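# Refill wall glove dispenser with two boxes from cart

## Task

Take the two new glove boxes off the cart and insert them into the empty slots of the wall-mounted glove dispenser. The cart and the pedal bin may be moved. The scene counts as done only if, at the end, both grippers have released and the robot has backed away, and it has not fallen or been left leaning.

## Robot and tools

ROBOT. The LinearBot has an omnidirectional wheeled base with strong wheel motors and a column about 1.75 m tall. A carriage rides the column over 1.0 m of travel (lift_m). It holds two identical six-joint arms, each with a two-finger gripper. Arm bases sit roughly 0.57 m + lift_m above the floor, and some carriage parts hang about 0.15 m lower. A hand reaches about 0.78 m from its shoulder but only about 0.38 m below its arm base. A hand is about 0.16 m long and 0.1 m wide, or 0.14 m with the fingers open. Parked joints 1 to 6 are 0, 0.05, 0.05, 1.45, 0, 0; parked, the robot is about 0.95 m wide and 0.7 m long. Loose objects may occasionally get a brief external shove.

CAMERAS. carriage_camera is fixed on the carriage, facing forward and tilted about 20 degrees down. left_wrist_camera and right_wrist_camera look out past their fingertips. Images are 896x504 px. Calibration intrinsics and poses are provided; they carry small errors, larger for wrist cameras at long reach. Results list any camera whose numbers changed.

FRAMES. Base frame: origin on the floor below the base centre, x forward, y left, z up. left_hand and right_hand are the midpoints between each hand's finger pads, given in this frame, with quat_wxyz rotating base axes into hand axes. Hand z runs along the fingers and the fingers open along hand y; a hand pointing straight up with joints 1, 5, 6 at 0 reads (1, 0, 0, 0). The odometry frame is the base frame at scene start; base_odometry integrates wheel rotation, so slip shows up as travel. Heading is counter-clockwise positive, -3.142 to 3.142.

execute_actions(actions, cameras). actions is a list holding one action or none; an empty list just reports state and pictures. An action may contain base, joints, or both, and its motions start at once. base takes exactly one key, each a relative move from where the base last reported itself: translate_m (metres, forward positive, -2 to 2), strafe_m (metres, left positive, -2 to 2), or rotate_rad (radians, counter-clockwise positive, -6.3 to 6.3). joints is a single flat object mapping joint names to absolute targets, for either or both arms: lift_m 0 to 1 m; joint1_rad -2.617 to 3.054 (yaw about vertical, 0 ahead, positive left); joint2_rad 0 to 3.141 (shoulder: 0 upper arm level pointing back, 1.57 vertical, 3.14 level pointing forward); joint3_rad 0 to 3.141 (elbow, 0 folded, 3.14 straight); joint4_rad -1.57 to 1.57 (wrist pitch, positive lifts the fingertips); joint5_rad -1.57 to 1.57 (wrist yaw, positive swings fingertips to the right, opposite to joint 1); joint6_rad -2.094 to 2.094 (roll about the finger axis, positive clockwise viewed from the forearm); gripper_m 0 to 0.093 m pad gap. Each name is prefixed left_ or right_. Joints you omit may keep pushing toward earlier targets. An action runs at most 15 s; arm joints move up to 1.8 rad/s (1-3) and 2.7 rad/s (4-6). Any unknown key or out-of-range number rejects the whole call. cameras selects images: omitted, null or ["all"] gives all, [] none. If a result reports a stop, later motion calls in the same reply are skipped.

wait(seconds): 0 to 10 s, commands nothing, returns state and pictures. zoom_image(camera, region): region [x0, y0, x1, y1] in pixels of that camera's latest full image, at most 504 by 504. read_manual(section): only "licences"; moves nothing. finished_scene(scene): closes the current scene for good once the last command has been held; a reply without any tool call also ends everything.

RESULTS. base_status and joint_status report how each motion ended: done (for the base, wheels turned the commanded amount even if slipping; tiny moves may stop short yet say done), off_target (resting away from target, maybe still pushing), contact_stop or time_out (target dropped, holding in place), not_followed (a self-collision check withheld that arm's targets; the gripper still acts, and withheld targets may be retried later), limit_stop_at_motor_heat. A holding gripper normally reads off_target. on_its_own covers things not commanded; "held at" is a target, not a position. motor_effort gives percent of maximum, positive toward larger joint values, with the action's peak in brackets; readings are noisy and biased. Lift effort grows with load, and effort that keeps dropping while lowering means a hand is resting on something. drive_wheels staying high at rest means the base presses on something. ARM HIT flags a hard self-hit. MOTOR HOT appears from 75 °C; at 90 °C that arm halts for 10 s, at 100 °C its motors and gripper go limp and it drops (OVER-TEMPERATURE FAULT). Stretched arms and held loads heat quickly, even during thinking, while the robot keeps its last command.

CAUTIONS. No reading shows lean; check pictures. Tipping risk rises with a high carriage, extended arms, loads, pulling, or abrupt stops; about 1.5 kg per hand with both arms forward can topple it, and it cannot recover. Arms have no contact stop and spring to target when freed. The base may roll about 0.3 m after an arm touches something; after a blocked drive, reverse roughly 0.2 m (or undo the turn), repeating if still pressed. The base can slide under an edge that the column then strikes; reversing into such an edge may tip it. Never let the arms collide or press together; to untangle, move the withheld arm clear first, the other next. Hands sag 10 to 17 cm under 1 kg, and hand readings drift at long reach. Grip force is about 45 to 60 N per pad. Avoid drops, slams and hard pushes.

Each tool is called after "Call:" as name(argument=value, ...) on one line, values as JSON.

## Session

Call:
execute_actions(actions=[])

Scene clock: 0.00 s.
base_odometry: x=+0.000 y=+0.000 heading=+0.000 (m, m, rad; odometry frame)
base_status: not commanded
joint_positions: lift_m=+0.302 left_joint1_rad=+0.007 left_joint2_rad=+0.053 left_joint3_rad=+0.053 left_joint4_rad=+1.466 left_joint5_rad=-0.023 left_joint6_rad=+0.014 left_gripper_m=+0.094 right_joint1_rad=-0.025 right_joint2_rad=+0.070 right_joint3_rad=+0.062 right_joint4_rad=+1.434 right_joint5_rad=+0.018 right_joint6_rad=+0.013 right_gripper_m=+0.095
joint_status: not commanded
motor_effort: lift_m=+28 drive_wheels=+1 (%)
left_hand: x=+0.2865 y=+0.3342 z=+1.2896 quat_wxyz=(+0.999, -0.011, +0.052, +0.011) (m; base frame)
right_hand: x=+0.2969 y=-0.3341 z=+1.2909 quat_wxyz=(+0.997, +0.011, +0.072, -0.007) (m; base frame)
pictures: carriage_camera, left_wrist_camera, right_wrist_camera
Images, in order (width x height): carriage_camera 896x504, left_wrist_camera 896x504, right_wrist_camera 896x504.

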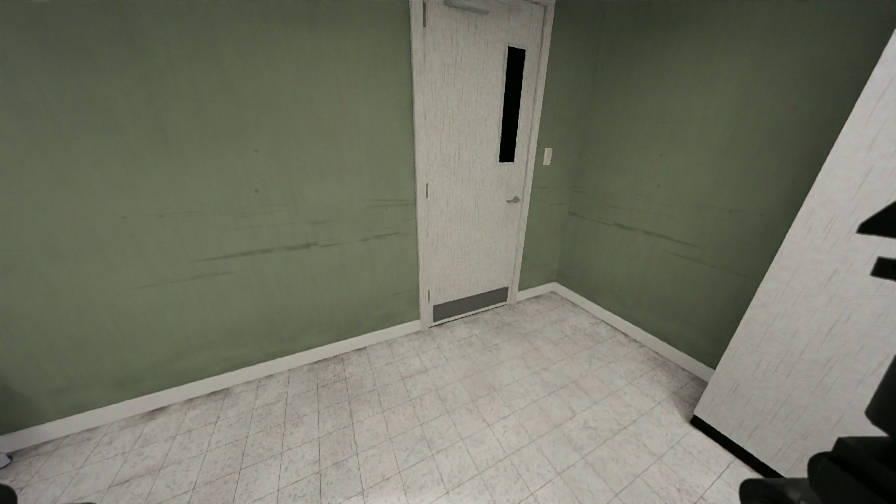

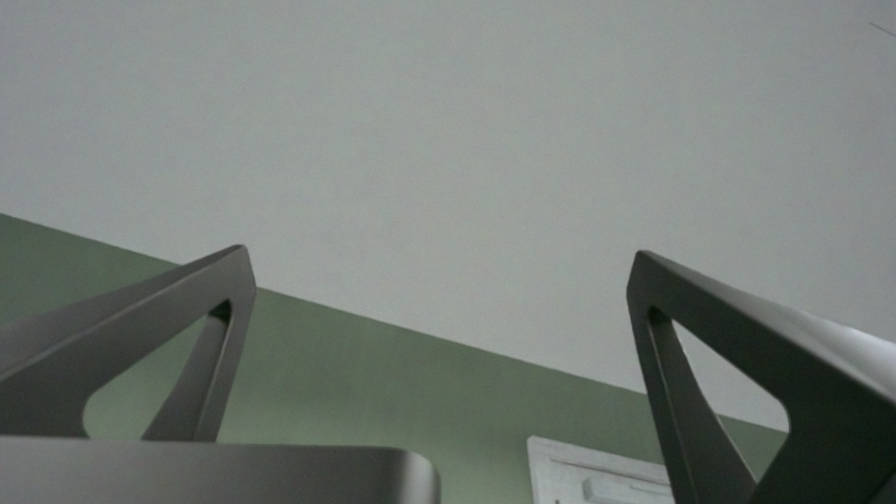

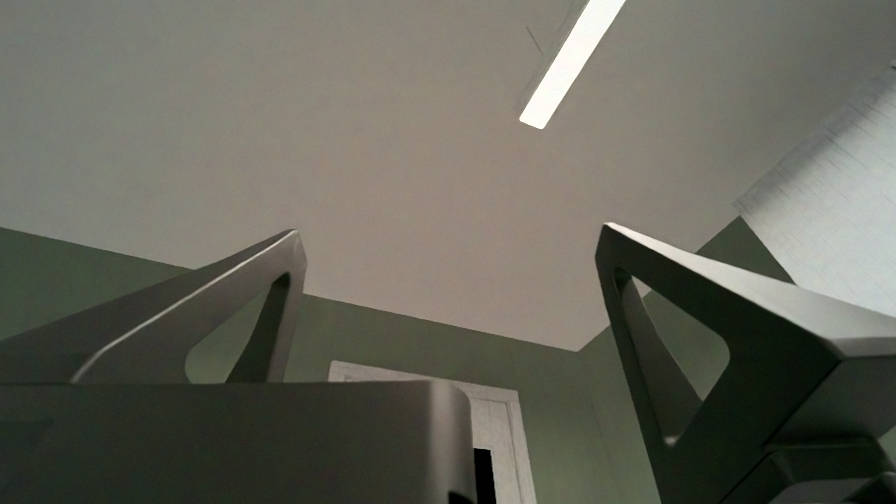

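Call:
execute_actions(actions=[{"base":{"rotate_rad":1.6}}], cameras=["carriage_camera"])

Scene clock: 4.43 s.
base_odometry: x=+0.000 y=+0.000 heading=+1.600 (m, m, rad; odometry frame)
base_status: done
joint_positions: lift_m=+0.302 left_joint1_rad=+0.007 left_joint2_rad=+0.053 left_joint3_rad=+0.053 left_joint4_rad=+1.466 left_joint5_rad=-0.023 left_joint6_rad=+0.014 left_gripper_m=+0.094 right_joint1_rad=-0.025 right_joint2_rad=+0.070 right_joint3_rad=+0.062 right_joint4_rad=+1.433 right_joint5_rad=+0.018 right_joint6_rad=+0.013 right_gripper_m=+0.095
joint_status: not commanded
motor_effort: lift_m=+28(29) drive_wheels=+3(12) (%)
left_hand: x=+0.2865 y=+0.3342 z=+1.2896 quat_wxyz=(+0.999, -0.011, +0.052, +0.011) (m; base frame)
right_hand: x=+0.2971 y=-0.3341 z=+1.2909 quat_wxyz=(+0.997, +0.011, +0.072, -0.007) (m; base frame)
pictures: carriage_camera
Images, in order (width x height): carriage_camera 896x504.

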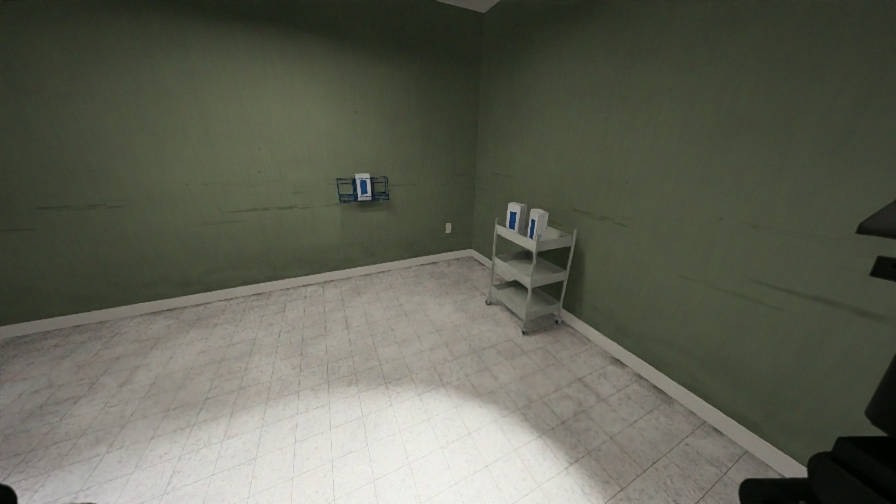

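Call:
zoom_image(camera="carriage_camera", region=[320,160,600,340])

Region (320, 160, 600, 340) of carriage_camera's 896x504 image, scaled by 1.800, with more detail than that image has; it fills the top 324 rows of this view, and the rest is white.

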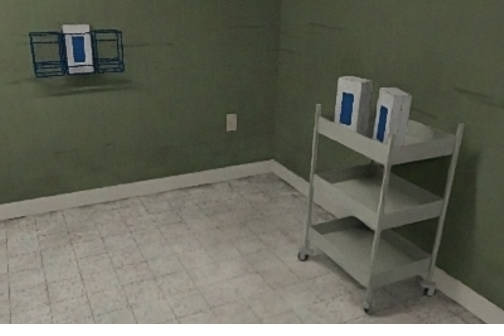

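Call:
execute_actions(actions=[{"base":{"rotate_rad":-1.14}}], cameras=[])

Call:
execute_actions(actions=[{"base":{"strafe_m":1.48}}], cameras=[])

Call:
execute_actions(actions=[{"base":{"translate_m":0.6}}], cameras=["carriage_camera"])

Scene clock: 17.30 s.
base_odometry: x=+0.000 y=+0.000 heading=+0.460 (m, m, rad; odometry frame)
base_status: done
joint_positions: lift_m=+0.302 left_joint1_rad=+0.007 left_joint2_rad=+0.053 left_joint3_rad=+0.053 left_joint4_rad=+1.465 left_joint5_rad=-0.023 left_joint6_rad=+0.014 left_gripper_m=+0.094 right_joint1_rad=-0.025 right_joint2_rad=+0.070 right_joint3_rad=+0.062 right_joint4_rad=+1.433 right_joint5_rad=+0.018 right_joint6_rad=+0.013 right_gripper_m=+0.095
joint_status: not commanded
motor_effort: lift_m=+29(28) drive_wheels=+4(7) (%)
left_hand: x=+0.2866 y=+0.3342 z=+1.2896 quat_wxyz=(+0.999, -0.011, +0.052, +0.011) (m; base frame)
right_hand: x=+0.2971 y=-0.3341 z=+1.2909 quat_wxyz=(+0.997, +0.011, +0.072, -0.007) (m; base frame)
pictures: none
No camera images: the call's "cameras" was empty. Leave "cameras" out to get every camera's image.

Scene clock: 22.53 s.
base_odometry: x=-0.656 y=+1.327 heading=+0.459 (m, m, rad; odometry frame)
base_status: done
joint_positions: lift_m=+0.302 left_joint1_rad=+0.007 left_joint2_rad=+0.053 left_joint3_rad=+0.053 left_joint4_rad=+1.465 left_joint5_rad=-0.023 left_joint6_rad=+0.014 left_gripper_m=+0.094 right_joint1_rad=-0.025 right_joint2_rad=+0.070 right_joint3_rad=+0.062 right_joint4_rad=+1.433 right_joint5_rad=+0.018 right_joint6_rad=+0.013 right_gripper_m=+0.095
joint_status: not commanded
motor_effort: lift_m=+29(29) drive_wheels=-3(13) (%)
left_hand: x=+0.2866 y=+0.3342 z=+1.2896 quat_wxyz=(+0.999, -0.011, +0.052, +0.011) (m; base frame)
right_hand: x=+0.2971 y=-0.3341 z=+1.2909 quat_wxyz=(+0.997, +0.011, +0.072, -0.007) (m; base frame)
pictures: none
No camera images: the call's "cameras" was empty. Leave "cameras" out to get every camera's image.

Scene clock: 25.90 s.
base_odometry: x=-0.118 y=+1.593 heading=+0.460 (m, m, rad; odometry frame)
base_status: done
joint_positions: lift_m=+0.302 left_joint1_rad=+0.007 left_joint2_rad=+0.053 left_joint3_rad=+0.053 left_joint4_rad=+1.465 left_joint5_rad=-0.023 left_joint6_rad=+0.014 left_gripper_m=+0.094 right_joint1_rad=-0.025 right_joint2_rad=+0.070 right_joint3_rad=+0.062 right_joint4_rad=+1.434 right_joint5_rad=+0.018 right_joint6_rad=+0.013 right_gripper_m=+0.095
joint_status: not commanded
motor_effort: lift_m=+28(28) drive_wheels=-4(12) (%)
left_hand: x=+0.2866 y=+0.3342 z=+1.2896 quat_wxyz=(+0.999, -0.011, +0.052, +0.011) (m; base frame)
right_hand: x=+0.2969 y=-0.3341 z=+1.2909 quat_wxyz=(+0.997, +0.011, +0.072, -0.007) (m; base frame)
pictures: carriage_camera
Images, in order (width x height): carriage_camera 896x504.

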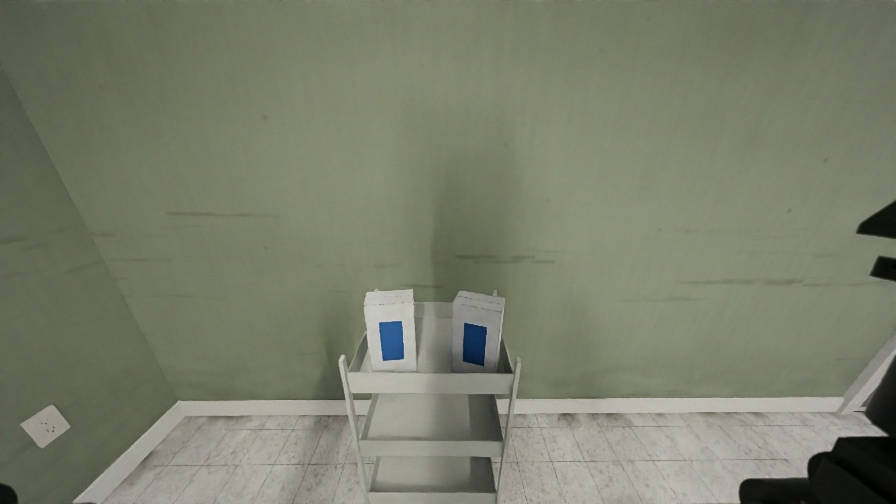

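Call:
execute_actions(actions=[{"joints":{"lift_m":0.45,"left_joint1_rad":-0.5,"left_joint2_rad":2.0,"left_joint3_rad":1.75,"left_joint4_rad":-1.32,"left_joint6_rad":-2.07,"right_joint1_rad":0.5,"right_joint2_rad":2.0,"right_joint3_rad":1.75,"right_joint4_rad":-1.32,"right_joint6_rad":2.07}}])

Call:
zoom_image(camera="carriage_camera", region=[330,300,540,440])

Scene clock: 36.43 s.
base_odometry: x=-0.118 y=+1.593 heading=+0.460 (m, m, rad; odometry frame)
base_status: not commanded
joint_positions: lift_m=+0.450 left_joint1_rad=-0.495 left_joint2_rad=+2.004 left_joint3_rad=+1.715 left_joint4_rad=-1.316 left_joint5_rad=-0.023 left_joint6_rad=-2.063 left_gripper_m=+0.094 right_joint1_rad=+0.496 right_joint2_rad=+2.000 right_joint3_rad=+1.724 right_joint4_rad=-1.314 right_joint5_rad=+0.018 right_joint6_rad=+2.063 right_gripper_m=+0.095
joint_status: all done
motor_effort: lift_m=+30(40) drive_wheels=-3(3) (%)
left_hand: x=+0.5910 y=+0.1558 z=+1.1008 quat_wxyz=(+0.006, -0.706, +0.708, +0.020) (m; base frame)
right_hand: x=+0.5931 y=-0.1531 z=+1.1047 quat_wxyz=(+0.006, +0.706, +0.709, -0.011) (m; base frame)
pictures: carriage_camera, left_wrist_camera, right_wrist_camera
camera_calibration (this result's frames):
carriage_camera: T_world_to_cam=[[-0.0209994, -0.999705, 0.01218, -0.0178515], [-0.386135, -0.00312765, -0.922437, 1.37379], [0.922203, -0.0240738, -0.385955, 0.390857], [0, 0, 0, 1]] pos_world=[0.169642, -0.00414009, 1.4183]
left_wrist_camera: T_world_to_cam=[[0.999679, 0.0169384, -0.0188613, -0.569694], [0.0243823, -0.846111, 0.532449, -0.45878], [-0.00693988, -0.532738, -0.846252, 1.14173], [0, 0, 0, 1]] pos_world=[0.588621, 0.229714, 1.19972]
right_wrist_camera: T_world_to_cam=[[-0.999563, 0.0266773, 0.0127655, 0.585744], [0.0291101, 0.811317, 0.583881, -0.532855], [0.0052195, 0.583997, -0.811739, 1.10926], [0, 0, 0, 1]] pos_world=[0.595209, -0.231114, 1.20407]
Images, in order (width x height): carriage_camera 896x504, left_wrist_camera 896x504, right_wrist_camera 896x504.

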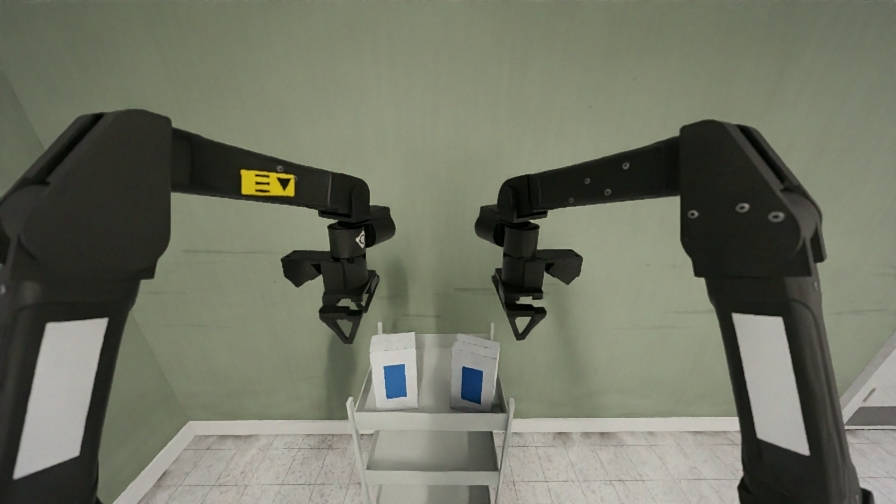

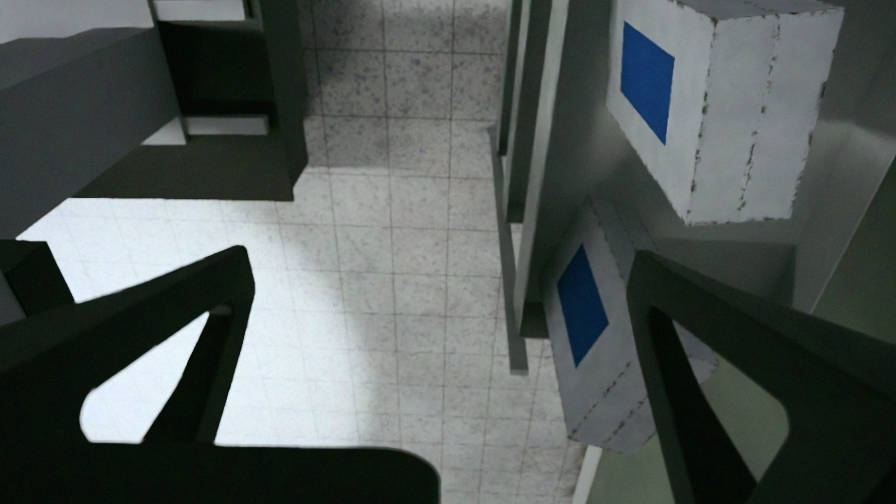

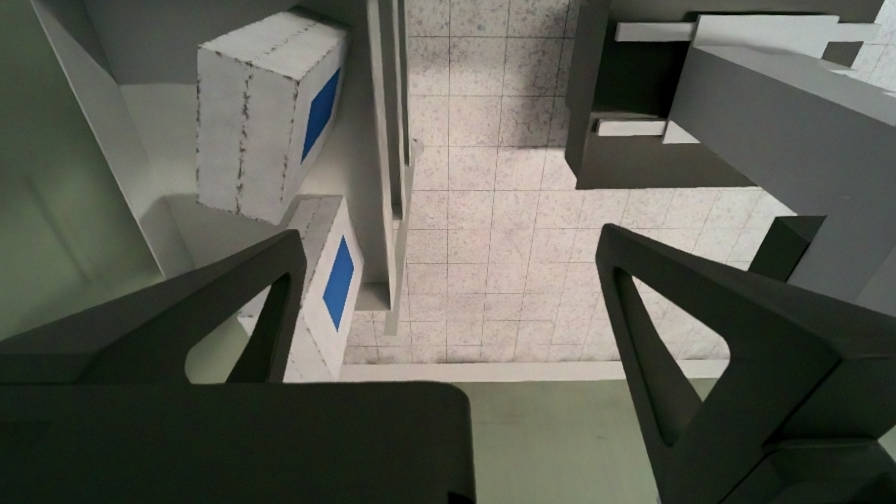

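Region (330, 300, 540, 440) of carriage_camera's 896x504 image, scaled by 2.400, with more detail than that image has.

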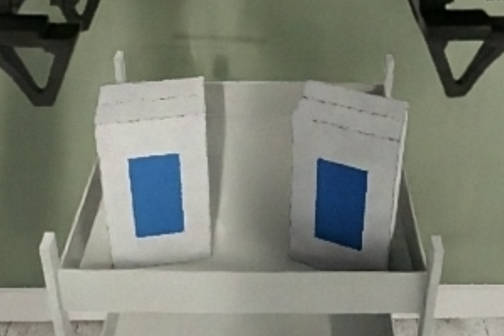

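Call:
execute_actions(actions=[{"base":{"strafe_m":-0.09},"joints":{"lift_m":0.29,"left_joint1_rad":-0.3,"left_joint6_rad":-2.02,"right_joint1_rad":0.15,"right_joint6_rad":2.02}}], cameras=[])

Call:
execute_actions(actions=[{"base":{"translate_m":0.165}}], cameras=["carriage_camera","left_wrist_camera"])

Scene clock: 48.83 s.
base_odometry: x=-0.078 y=+1.513 heading=+0.460 (m, m, rad; odometry frame)
base_status: done
joint_positions: lift_m=+0.290 left_joint1_rad=-0.298 left_joint2_rad=+2.005 left_joint3_rad=+1.730 left_joint4_rad=-1.316 left_joint5_rad=-0.026 left_joint6_rad=-2.025 left_gripper_m=+0.094 right_joint1_rad=+0.144 right_joint2_rad=+2.001 right_joint3_rad=+1.738 right_joint4_rad=-1.315 right_joint5_rad=+0.017 right_joint6_rad=+2.025 right_gripper_m=+0.095
joint_status: all done
motor_effort: lift_m=+25(25) drive_wheels=+1(9) (%)
left_hand: x=+0.6224 y=+0.2230 z=+0.9448 quat_wxyz=(+0.008, -0.760, +0.650, +0.014) (m; base frame)
right_hand: x=+0.6365 y=-0.2783 z=+0.9481 quat_wxyz=(+0.006, +0.808, +0.590, -0.007) (m; base frame)
pictures: none
No camera images: the call's "cameras" was empty. Leave "cameras" out to get every camera's image.

Scene clock: 50.83 s.
base_odometry: x=+0.070 y=+1.586 heading=+0.460 (m, m, rad; odometry frame)
base_status: done
joint_positions: lift_m=+0.290 left_joint1_rad=-0.298 left_joint2_rad=+2.005 left_joint3_rad=+1.730 left_joint4_rad=-1.317 left_joint5_rad=-0.026 left_joint6_rad=-2.025 left_gripper_m=+0.094 right_joint1_rad=+0.144 right_joint2_rad=+2.001 right_joint3_rad=+1.738 right_joint4_rad=-1.315 right_joint5_rad=+0.017 right_joint6_rad=+2.025 right_gripper_m=+0.095
joint_status: not commanded
motor_effort: lift_m=+25(25) drive_wheels=+3(11) (%)
left_hand: x=+0.6223 y=+0.2231 z=+0.9448 quat_wxyz=(+0.008, -0.760, +0.650, +0.015) (m; base frame)
right_hand: x=+0.6364 y=-0.2783 z=+0.9481 quat_wxyz=(+0.006, +0.808, +0.590, -0.007) (m; base frame)
pictures: carriage_camera, left_wrist_camera
camera_calibration (this result's frames):
carriage_camera: T_world_to_cam=[[-0.0209994, -0.999705, 0.01218, -0.0159085], [-0.386135, -0.00312765, -0.922437, 1.22664], [0.922203, -0.0240738, -0.385955, 0.329288], [0, 0, 0, 1]] pos_world=[0.169642, -0.00414009, 1.25878]
left_wrist_camera: T_world_to_cam=[[0.984808, 0.173499, -0.00715973, -0.641762], [0.150224, -0.830564, 0.536281, -0.404933], [0.0870976, -0.529209, -0.844009, 0.984272], [0, 0, 0, 1]] pos_world=[0.607115, 0.295908, 1.0433]
Images, in order (width x height): carriage_camera 896x504, left_wrist_camera 896x504.

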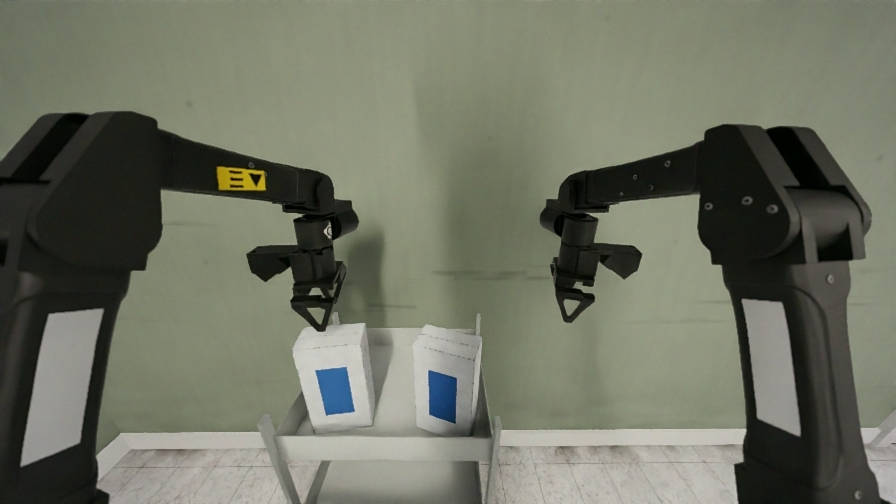

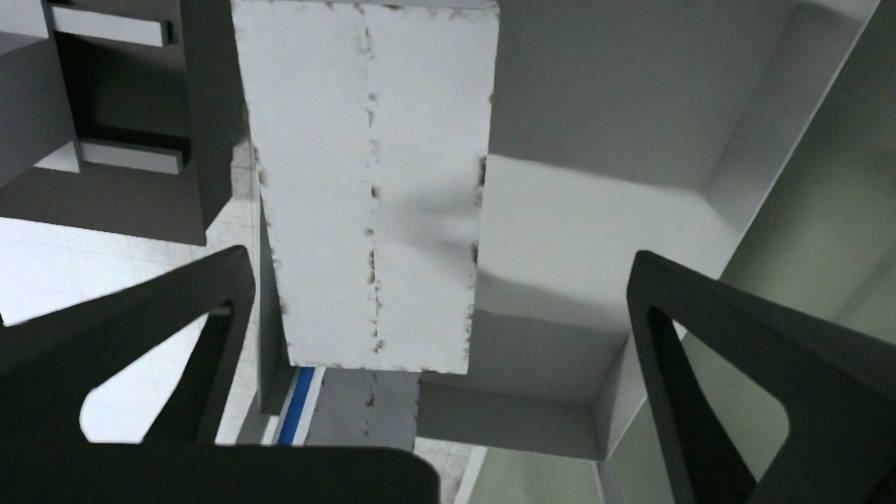

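Call:
execute_actions(actions=[{"base":{"translate_m":-0.022},"joints":{"left_joint6_rad":-1.99}}], cameras=[])

Call:
execute_actions(actions=[{"joints":{"lift_m":0.21}}], cameras=["carriage_camera","left_wrist_camera"])

Scene clock: 56.37 s.
base_odometry: x=+0.050 y=+1.576 heading=+0.459 (m, m, rad; odometry frame)
base_status: done
joint_positions: lift_m=+0.290 left_joint1_rad=-0.298 left_joint2_rad=+2.005 left_joint3_rad=+1.730 left_joint4_rad=-1.317 left_joint5_rad=-0.026 left_joint6_rad=-1.996 left_gripper_m=+0.094 right_joint1_rad=+0.145 right_joint2_rad=+2.001 right_joint3_rad=+1.738 right_joint4_rad=-1.316 right_joint5_rad=+0.017 right_joint6_rad=+2.025 right_gripper_m=+0.095
joint_status: all done
motor_effort: lift_m=+24(25) drive_wheels=+1(5) (%)
left_hand: x=+0.6222 y=+0.2231 z=+0.9448 quat_wxyz=(+0.007, -0.750, +0.661, +0.015) (m; base frame)
right_hand: x=+0.6363 y=-0.2782 z=+0.9481 quat_wxyz=(+0.006, +0.808, +0.590, -0.008) (m; base frame)
pictures: none
No camera images: the call's "cameras" was empty. Leave "cameras" out to get every camera's image.

Scene clock: 57.23 s.
base_odometry: x=+0.050 y=+1.576 heading=+0.459 (m, m, rad; odometry frame)
base_status: not commanded
joint_positions: lift_m=+0.210 left_joint1_rad=-0.298 left_joint2_rad=+2.005 left_joint3_rad=+1.730 left_joint4_rad=-1.317 left_joint5_rad=-0.026 left_joint6_rad=-1.996 left_gripper_m=+0.094 right_joint1_rad=+0.145 right_joint2_rad=+2.001 right_joint3_rad=+1.738 right_joint4_rad=-1.316 right_joint5_rad=+0.017 right_joint6_rad=+2.025 right_gripper_m=+0.095
joint_status: all done
motor_effort: lift_m=+24(25) drive_wheels=+1(2) (%)
left_hand: x=+0.6221 y=+0.2231 z=+0.8648 quat_wxyz=(+0.007, -0.750, +0.661, +0.015) (m; base frame)
right_hand: x=+0.6363 y=-0.2782 z=+0.8681 quat_wxyz=(+0.006, +0.808, +0.590, -0.008) (m; base frame)
pictures: carriage_camera, left_wrist_camera
camera_calibration (this result's frames):
carriage_camera: T_world_to_cam=[[-0.0209994, -0.999705, 0.01218, -0.0149343], [-0.386135, -0.00312765, -0.922437, 1.15286], [0.922203, -0.0240738, -0.385955, 0.29842], [0, 0, 0, 1]] pos_world=[0.169642, -0.00414009, 1.1788]
left_wrist_camera: T_world_to_cam=[[0.989298, 0.145648, -0.00875606, -0.637367], [0.127591, -0.834415, 0.536165, -0.346932], [0.0707851, -0.531544, -0.844068, 0.927538], [0, 0, 0, 1]] pos_world=[0.609155, 0.296373, 0.963337]
Images, in order (width x height): carriage_camera 896x504, left_wrist_camera 896x504.

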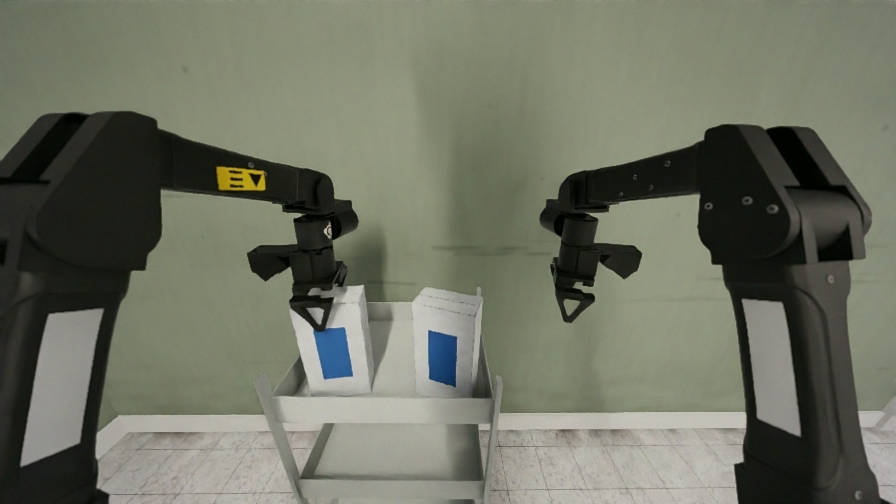

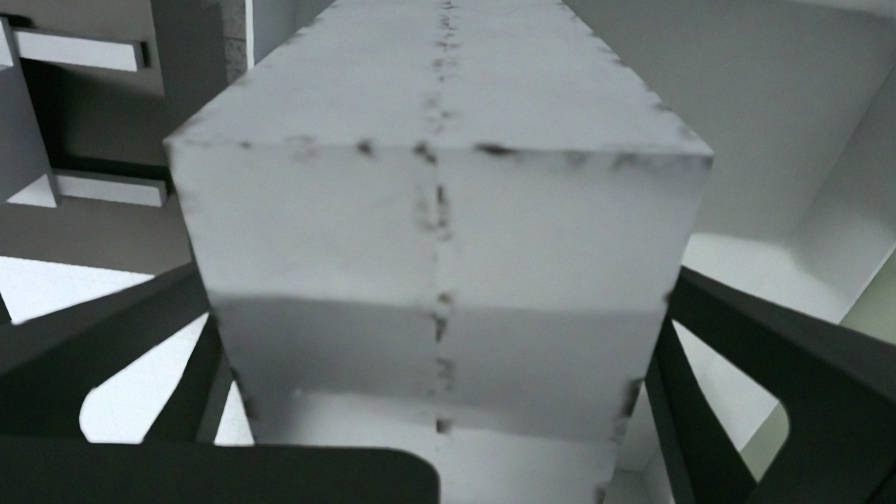

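Call:
execute_actions(actions=[{"joints":{"left_gripper_m":0.055}}], cameras=[])

Call:
execute_actions(actions=[{"joints":{"lift_m":0.31}}], cameras=[])

Call:
execute_actions(actions=[{"base":{"strafe_m":0.255},"joints":{"left_joint6_rad":-1.87}}], cameras=[])

Call:
execute_actions(actions=[{"base":{"translate_m":-0.028},"joints":{"lift_m":0.28}}], cameras=["carriage_camera","right_wrist_camera"])

Scene clock: 63.87 s.
base_odometry: x=+0.050 y=+1.576 heading=+0.459 (m, m, rad; odometry frame)
base_status: not commanded
joint_positions: lift_m=+0.210 left_joint1_rad=-0.298 left_joint2_rad=+2.005 left_joint3_rad=+1.730 left_joint4_rad=-1.317 left_joint5_rad=-0.026 left_joint6_rad=-1.996 left_gripper_m=+0.058 right_joint1_rad=+0.145 right_joint2_rad=+2.001 right_joint3_rad=+1.738 right_joint4_rad=-1.316 right_joint5_rad=+0.017 right_joint6_rad=+2.025 right_gripper_m=+0.095
joint_status: all done
motor_effort: lift_m=+24(25) drive_wheels=+1(1) (%)
left_hand: x=+0.6222 y=+0.2231 z=+0.8648 quat_wxyz=(+0.007, -0.750, +0.661, +0.015) (m; base frame)
right_hand: x=+0.6363 y=-0.2782 z=+0.8681 quat_wxyz=(+0.006, +0.808, +0.590, -0.008) (m; base frame)
pictures: none
No camera images: the call's "cameras" was empty. Leave "cameras" out to get every camera's image.

Scene clock: 64.80 s.
base_odometry: x=+0.050 y=+1.576 heading=+0.459 (m, m, rad; odometry frame)
base_status: not commanded
joint_positions: lift_m=+0.310 left_joint1_rad=-0.298 left_joint2_rad=+2.030 left_joint3_rad=+1.730 left_joint4_rad=-1.316 left_joint5_rad=-0.026 left_joint6_rad=-1.996 left_gripper_m=+0.058 right_joint1_rad=+0.145 right_joint2_rad=+2.002 right_joint3_rad=+1.738 right_joint4_rad=-1.317 right_joint5_rad=+0.017 right_joint6_rad=+2.025 right_gripper_m=+0.095
joint_status: all done
motor_effort: lift_m=+32(39) drive_wheels=+2(2) (%)
left_hand: x=+0.6221 y=+0.2232 z=+0.9554 quat_wxyz=(+0.003, -0.750, +0.661, +0.025) (m; base frame)
right_hand: x=+0.6361 y=-0.2782 z=+0.9669 quat_wxyz=(+0.005, +0.808, +0.590, -0.009) (m; base frame)
pictures: none
No camera images: the call's "cameras" was empty. Leave "cameras" out to get every camera's image.

Scene clock: 67.10 s.
base_odometry: x=-0.063 y=+1.805 heading=+0.459 (m, m, rad; odometry frame)
base_status: done
joint_positions: lift_m=+0.310 left_joint1_rad=-0.298 left_joint2_rad=+2.030 left_joint3_rad=+1.730 left_joint4_rad=-1.316 left_joint5_rad=-0.028 left_joint6_rad=-1.877 left_gripper_m=+0.058 right_joint1_rad=+0.149 right_joint2_rad=+2.002 right_joint3_rad=+1.738 right_joint4_rad=-1.317 right_joint5_rad=+0.017 right_joint6_rad=+2.025 right_gripper_m=+0.095
joint_status: all done
motor_effort: lift_m=+33(32) drive_wheels=-2(8) (%)
left_hand: x=+0.6222 y=+0.2237 z=+0.9554 quat_wxyz=(+0.002, -0.709, +0.704, +0.026) (m; base frame)
right_hand: x=+0.6359 y=-0.2765 z=+0.9669 quat_wxyz=(+0.005, +0.806, +0.592, -0.009) (m; base frame)
pictures: none
No camera images: the call's "cameras" was empty. Leave "cameras" out to get every camera's image.

Scene clock: 68.17 s.
base_odometry: x=-0.088 y=+1.792 heading=+0.459 (m, m, rad; odometry frame)
base_status: done
joint_positions: lift_m=+0.280 left_joint1_rad=-0.298 left_joint2_rad=+2.032 left_joint3_rad=+1.730 left_joint4_rad=-1.315 left_joint5_rad=-0.028 left_joint6_rad=-1.877 left_gripper_m=+0.058 right_joint1_rad=+0.149 right_joint2_rad=+2.004 right_joint3_rad=+1.738 right_joint4_rad=-1.317 right_joint5_rad=+0.017 right_joint6_rad=+2.025 right_gripper_m=+0.095
joint_status: all done
motor_effort: lift_m=+26(26) drive_wheels=+1(4) (%)
left_hand: x=+0.6224 y=+0.2235 z=+0.9251 quat_wxyz=(+0.002, -0.709, +0.704, +0.026) (m; base frame)
right_hand: x=+0.6358 y=-0.2765 z=+0.9370 quat_wxyz=(+0.005, +0.806, +0.592, -0.009) (m; base frame)
pictures: carriage_camera, right_wrist_camera
camera_calibration (this result's frames):
carriage_camera: T_world_to_cam=[[-0.0209994, -0.999705, 0.01218, -0.0157855], [-0.386135, -0.00312765, -0.922437, 1.21732], [0.922203, -0.0240738, -0.385955, 0.325391], [0, 0, 0, 1]] pos_world=[0.169642, -0.00414009, 1.24868]
right_wrist_camera: T_world_to_cam=[[-0.944158, 0.329379, 0.00864471, 0.686197], [0.271463, 0.762737, 0.586975, -0.506537], [0.186744, 0.556544, -0.809559, 0.919933], [0, 0, 0, 1]] pos_world=[0.613593, -0.351648, 1.03613]
Images, in order (width x height): carriage_camera 896x504, right_wrist_camera 896x504.

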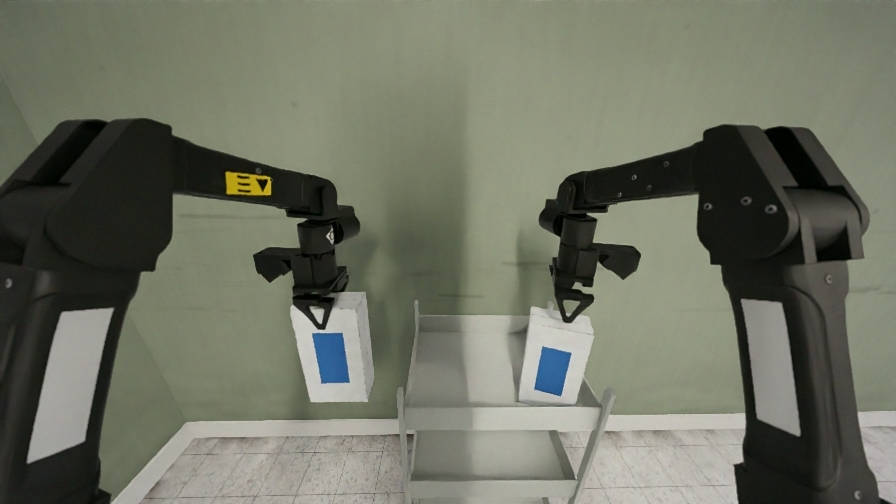

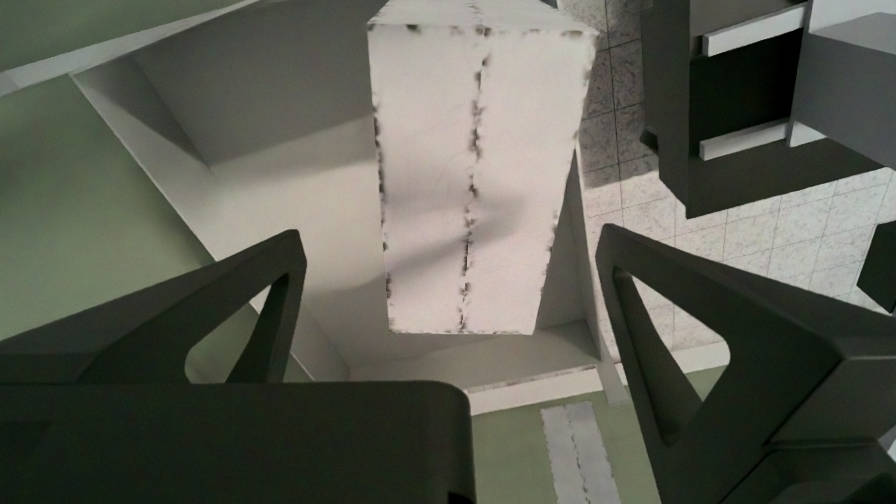

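Call:
execute_actions(actions=[{"base":{"translate_m":-0.007},"joints":{"left_gripper_m":0.045,"right_joint6_rad":2.05}}], cameras=[])

Call:
execute_actions(actions=[{"joints":{"lift_m":0.21}}], cameras=[])

Call:
execute_actions(actions=[{"joints":{"right_gripper_m":0.045}}], cameras=[])

Call:
execute_actions(actions=[{"joints":{"lift_m":0.35}}], cameras=[])

Call:
execute_actions(actions=[{"base":{"translate_m":-0.27},"joints":{"lift_m":0.58,"left_joint1_rad":-0.5,"left_joint4_rad":-1.27,"left_joint6_rad":-2.07,"right_joint1_rad":0.5,"right_joint4_rad":-1.28,"right_joint6_rad":2.07}}], cameras=[])

Call:
execute_actions(actions=[{"base":{"rotate_rad":1.57}}])

Call:
zoom_image(camera="carriage_camera", region=[300,280,580,504])

Scene clock: 76.73 s.
base_odometry: x=-0.094 y=+1.790 heading=+0.459 (m, m, rad; odometry frame)
base_status: done
joint_positions: lift_m=+0.280 left_joint1_rad=-0.298 left_joint2_rad=+2.032 left_joint3_rad=+1.730 left_joint4_rad=-1.316 left_joint5_rad=-0.028 left_joint6_rad=-1.877 left_gripper_m=+0.058 right_joint1_rad=+0.149 right_joint2_rad=+2.004 right_joint3_rad=+1.738 right_joint4_rad=-1.318 right_joint5_rad=+0.017 right_joint6_rad=+2.046 right_gripper_m=+0.095
joint_status: left_gripper_m off_target (ended at +0.058, target +0.045); the others done
motor_effort: lift_m=+26(25) drive_wheels=+1(2) (%)
left_hand: x=+0.6220 y=+0.2236 z=+0.9251 quat_wxyz=(+0.001, -0.709, +0.704, +0.027) (m; base frame)
right_hand: x=+0.6355 y=-0.2765 z=+0.9370 quat_wxyz=(+0.005, +0.812, +0.583, -0.010) (m; base frame)
pictures: none
No camera images: the call's "cameras" was empty. Leave "cameras" out to get every camera's image.

Scene clock: 77.53 s.
base_odometry: x=-0.094 y=+1.789 heading=+0.459 (m, m, rad; odometry frame)
base_status: not commanded
joint_positions: lift_m=+0.210 left_joint1_rad=-0.298 left_joint2_rad=+2.033 left_joint3_rad=+1.730 left_joint4_rad=-1.316 left_joint5_rad=-0.028 left_joint6_rad=-1.877 left_gripper_m=+0.058 right_joint1_rad=+0.149 right_joint2_rad=+2.004 right_joint3_rad=+1.738 right_joint4_rad=-1.318 right_joint5_rad=+0.017 right_joint6_rad=+2.046 right_gripper_m=+0.095
joint_status: all done
motor_effort: lift_m=+25(26) drive_wheels=+1(1) (%)
left_hand: x=+0.6221 y=+0.2236 z=+0.8547 quat_wxyz=(+0.001, -0.709, +0.704, +0.028) (m; base frame)
right_hand: x=+0.6355 y=-0.2765 z=+0.8670 quat_wxyz=(+0.005, +0.812, +0.583, -0.010) (m; base frame)
pictures: none
No camera images: the call's "cameras" was empty. Leave "cameras" out to get every camera's image.

Scene clock: 78.13 s.
base_odometry: x=-0.094 y=+1.789 heading=+0.459 (m, m, rad; odometry frame)
base_status: not commanded
joint_positions: lift_m=+0.210 left_joint1_rad=-0.298 left_joint2_rad=+2.033 left_joint3_rad=+1.730 left_joint4_rad=-1.316 left_joint5_rad=-0.028 left_joint6_rad=-1.877 left_gripper_m=+0.058 right_joint1_rad=+0.149 right_joint2_rad=+2.004 right_joint3_rad=+1.738 right_joint4_rad=-1.319 right_joint5_rad=+0.017 right_joint6_rad=+2.046 right_gripper_m=+0.058
joint_status: right_gripper_m off_target (ended at +0.058, target +0.045)
motor_effort: lift_m=+26(26) drive_wheels=+1(1) (%)
left_hand: x=+0.6221 y=+0.2236 z=+0.8547 quat_wxyz=(+0.001, -0.709, +0.704, +0.028) (m; base frame)
right_hand: x=+0.6353 y=-0.2765 z=+0.8670 quat_wxyz=(+0.004, +0.812, +0.583, -0.010) (m; base frame)
pictures: none
No camera images: the call's "cameras" was empty. Leave "cameras" out to get every camera's image.

Scene clock: 79.23 s.
base_odometry: x=-0.094 y=+1.789 heading=+0.459 (m, m, rad; odometry frame)
base_status: not commanded
joint_positions: lift_m=+0.350 left_joint1_rad=-0.298 left_joint2_rad=+2.030 left_joint3_rad=+1.730 left_joint4_rad=-1.315 left_joint5_rad=-0.027 left_joint6_rad=-1.877 left_gripper_m=+0.058 right_joint1_rad=+0.149 right_joint2_rad=+2.021 right_joint3_rad=+1.738 right_joint4_rad=-1.318 right_joint5_rad=+0.017 right_joint6_rad=+2.046 right_gripper_m=+0.058
joint_status: all done
motor_effort: lift_m=+33(39) drive_wheels=+1(1) (%)
left_hand: x=+0.6223 y=+0.2235 z=+0.9953 quat_wxyz=(+0.002, -0.710, +0.704, +0.026) (m; base frame)
right_hand: x=+0.6352 y=-0.2766 z=+1.0003 quat_wxyz=(+0.001, +0.812, +0.583, -0.017) (m; base frame)
pictures: none
No camera images: the call's "cameras" was empty. Leave "cameras" out to get every camera's image.

Scene clock: 81.60 s.
base_odometry: x=-0.336 y=+1.670 heading=+0.460 (m, m, rad; odometry frame)
base_status: done
joint_positions: lift_m=+0.580 left_joint1_rad=-0.502 left_joint2_rad=+2.030 left_joint3_rad=+1.730 left_joint4_rad=-1.273 left_joint5_rad=-0.024 left_joint6_rad=-2.063 left_gripper_m=+0.058 right_joint1_rad=+0.502 right_joint2_rad=+2.022 right_joint3_rad=+1.738 right_joint4_rad=-1.282 right_joint5_rad=+0.015 right_joint6_rad=+2.063 right_gripper_m=+0.058
joint_status: all done
motor_effort: lift_m=+33(41) drive_wheels=-1(7) (%)
left_hand: x=+0.6021 y=+0.1467 z=+1.2248 quat_wxyz=(+0.011, -0.703, +0.711, +0.004) (m; base frame)
right_hand: x=+0.6013 y=-0.1456 z=+1.2297 quat_wxyz=(+0.008, +0.704, +0.710, +0.000) (m; base frame)
pictures: none
No camera images: the call's "cameras" was empty. Leave "cameras" out to get every camera's image.

Scene clock: 84.70 s.
base_odometry: x=-0.336 y=+1.670 heading=+2.029 (m, m, rad; odometry frame)
base_status: done
joint_positions: lift_m=+0.580 left_joint1_rad=-0.493 left_joint2_rad=+2.030 left_joint3_rad=+1.730 left_joint4_rad=-1.272 left_joint5_rad=-0.032 left_joint6_rad=-2.063 left_gripper_m=+0.058 right_joint1_rad=+0.498 right_joint2_rad=+2.022 right_joint3_rad=+1.738 right_joint4_rad=-1.271 right_joint5_rad=+0.021 right_joint6_rad=+2.063 right_gripper_m=+0.058
joint_status: not commanded
motor_effort: lift_m=+32(33) drive_wheels=+4(7) (%)
left_hand: x=+0.6044 y=+0.1508 z=+1.2248 quat_wxyz=(+0.015, -0.706, +0.708, +0.005) (m; base frame)
right_hand: x=+0.6048 y=-0.1465 z=+1.2298 quat_wxyz=(+0.012, +0.705, +0.709, +0.005) (m; base frame)
pictures: carriage_camera, left_wrist_camera, right_wrist_camera
camera_calibration (this result's frames):
carriage_camera: T_world_to_cam=[[-0.0209994, -0.999705, 0.01218, -0.0194323], [-0.386135, -0.00312765, -0.922437, 1.49351], [0.922203, -0.0240738, -0.385955, 0.440951], [0, 0, 0, 1]] pos_world=[0.169642, -0.00414009, 1.54809]
left_wrist_camera: T_world_to_cam=[[0.999748, 0.0175287, 0.0140294, -0.62109], [0.00718924, -0.841903, 0.539581, -0.528348], [0.0212696, -0.539344, -0.841817, 1.2226], [0, 0, 0, 1]] pos_world=[0.598727, 0.225472, 1.32301]
right_wrist_camera: T_world_to_cam=[[-0.999517, 0.0255637, -0.0176633, 0.632894], [0.010021, 0.803283, 0.595513, -0.615571], [0.0294122, 0.595048, -0.803152, 1.18328], [0, 0, 0, 1]] pos_world=[0.603954, -0.225808, 1.32811]
Images, in order (width x height): carriage_camera 896x504, left_wrist_camera 896x504, right_wrist_camera 896x504.

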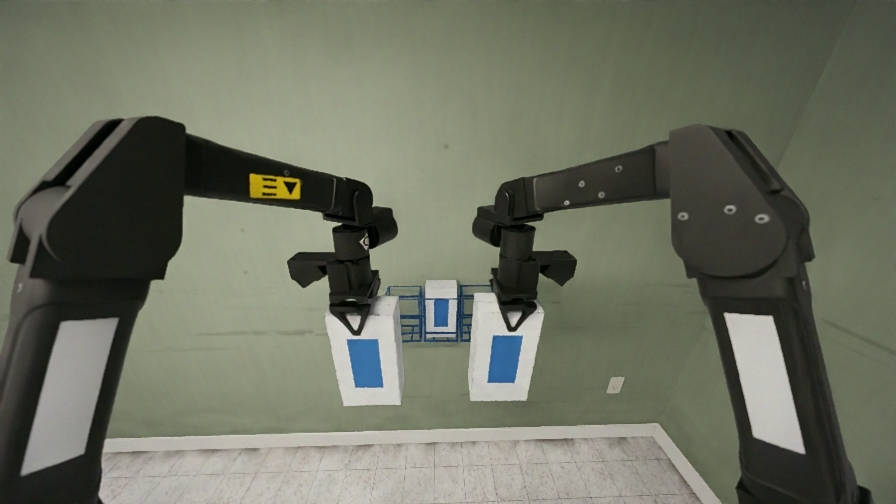

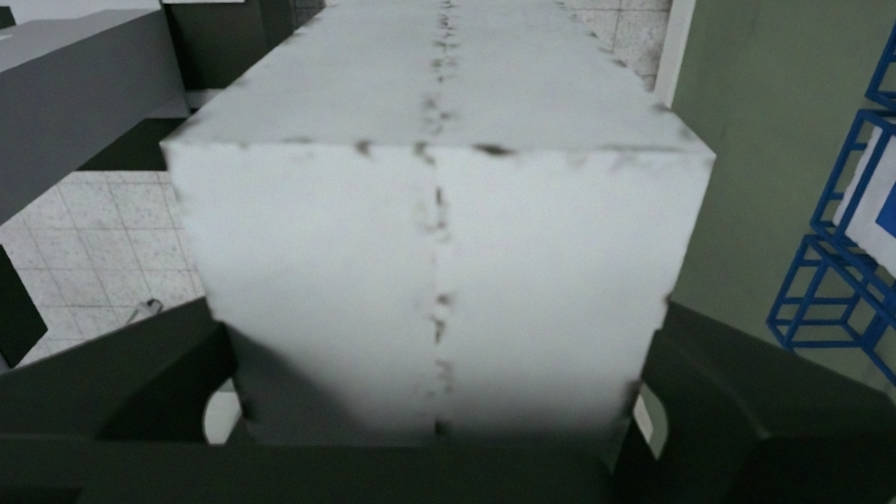

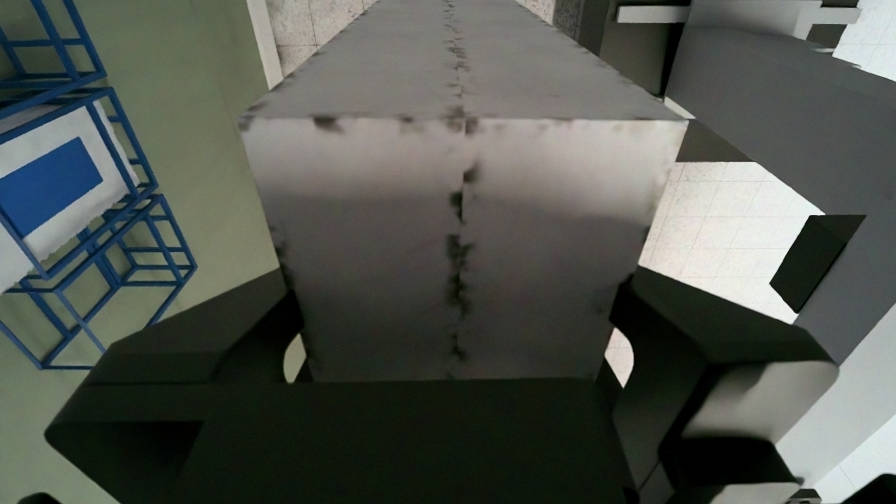

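Region (300, 280, 580, 504) of carriage_camera's 896x504 image, scaled by 1.800, with more detail than that image has; it fills the top 403 rows of this view, and the rest is white.

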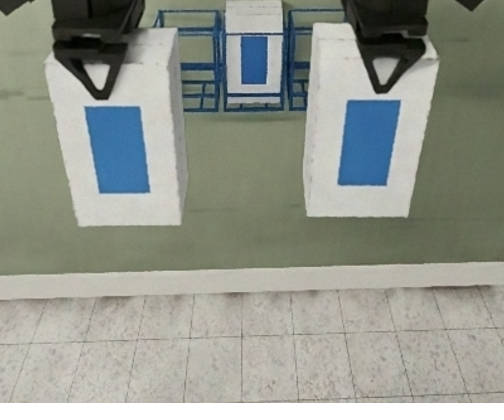

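Call:
execute_actions(actions=[{"base":{"translate_m":0.36},"joints":{"lift_m":0.61}}])

Call:
zoom_image(camera="carriage_camera", region=[320,330,560,504])

Scene clock: 91.13 s.
base_odometry: x=-0.496 y=+1.993 heading=+2.030 (m, m, rad; odometry frame)
base_status: done
joint_positions: lift_m=+0.610 left_joint1_rad=-0.494 left_joint2_rad=+2.025 left_joint3_rad=+1.730 left_joint4_rad=-1.272 left_joint5_rad=-0.028 left_joint6_rad=-2.063 left_gripper_m=+0.058 right_joint1_rad=+0.499 right_joint2_rad=+2.017 right_joint3_rad=+1.738 right_joint4_rad=-1.280 right_joint5_rad=+0.019 right_joint6_rad=+2.063 right_gripper_m=+0.058
joint_status: all done
motor_effort: lift_m=+32(40) drive_wheels=-4(10) (%)
left_hand: x=+0.6042 y=+0.1498 z=+1.2569 quat_wxyz=(+0.014, -0.706, +0.708, +0.002) (m; base frame)
right_hand: x=+0.6026 y=-0.1470 z=+1.2615 quat_wxyz=(+0.011, +0.705, +0.709, +0.003) (m; base frame)
pictures: carriage_camera, left_wrist_camera, right_wrist_camera
camera_calibration (this result's frames):
carriage_camera: T_world_to_cam=[[-0.0209994, -0.999705, 0.01218, -0.019798], [-0.386135, -0.00312765, -0.922437, 1.52121], [0.922203, -0.0240738, -0.385955, 0.452538], [0, 0, 0, 1]] pos_world=[0.169642, -0.00414009, 1.57812]
left_wrist_camera: T_world_to_cam=[[0.999702, 0.0172424, 0.0173092, -0.625295], [0.00502033, -0.838329, 0.545141, -0.552733], [0.0239103, -0.544891, -0.838166, 1.24374], [0, 0, 0, 1]] pos_world=[0.598145, 0.225115, 1.3546]
right_wrist_camera: T_world_to_cam=[[-0.999612, 0.0247679, -0.0127457, 0.625004], [0.0123239, 0.803597, 0.595046, -0.634778], [0.0249805, 0.594658, -0.80359, 1.21224], [0, 0, 0, 1]] pos_world=[0.602302, -0.226243, 1.35983]
Images, in order (width x height): carriage_camera 896x504, left_wrist_camera 896x504, right_wrist_camera 896x504.

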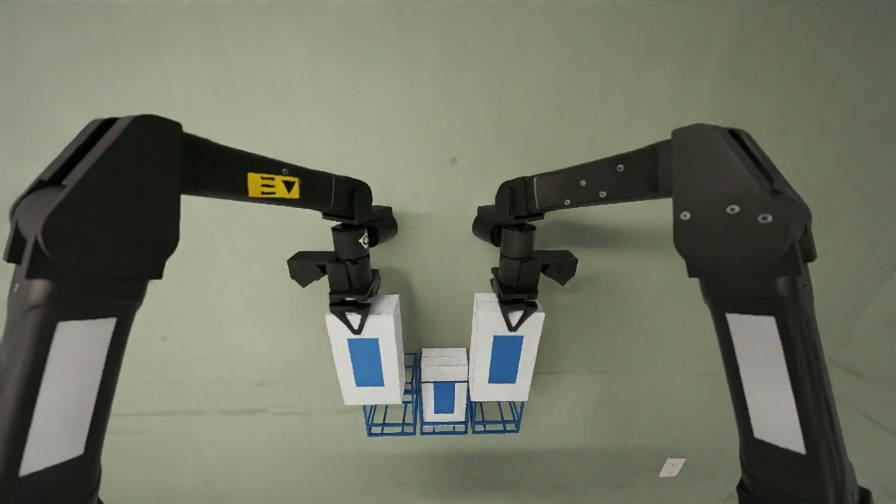

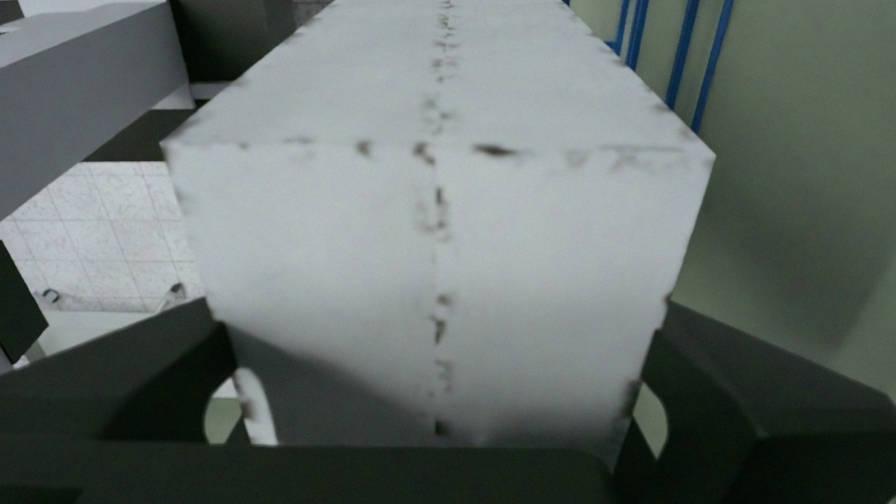

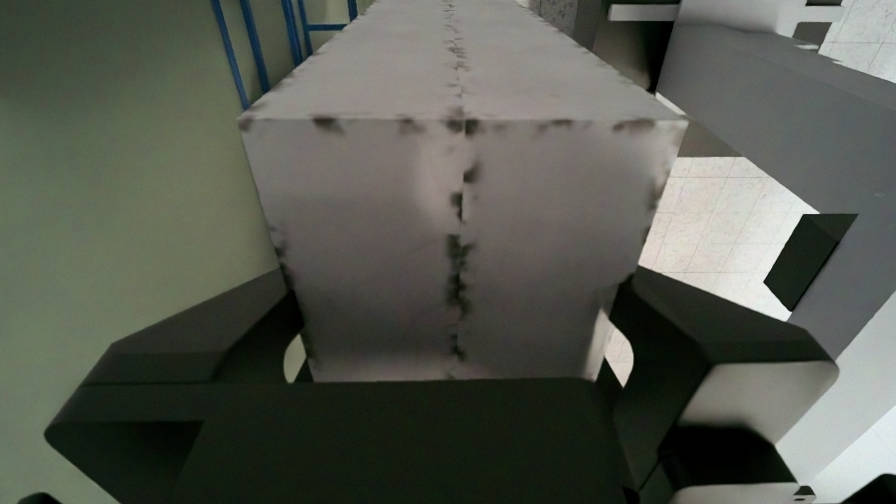

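Region (320, 330, 560, 504) of carriage_camera's 896x504 image, scaled by 2.100, with more detail than that image has; it fills the top 365 rows of this view, and the rest is white.

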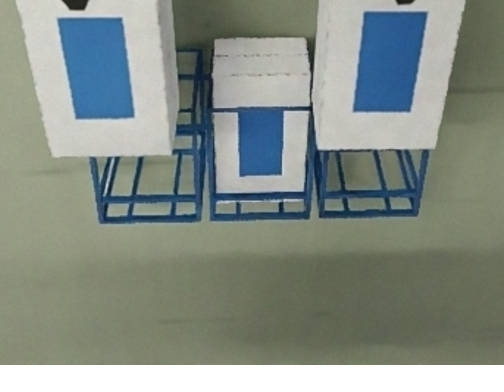

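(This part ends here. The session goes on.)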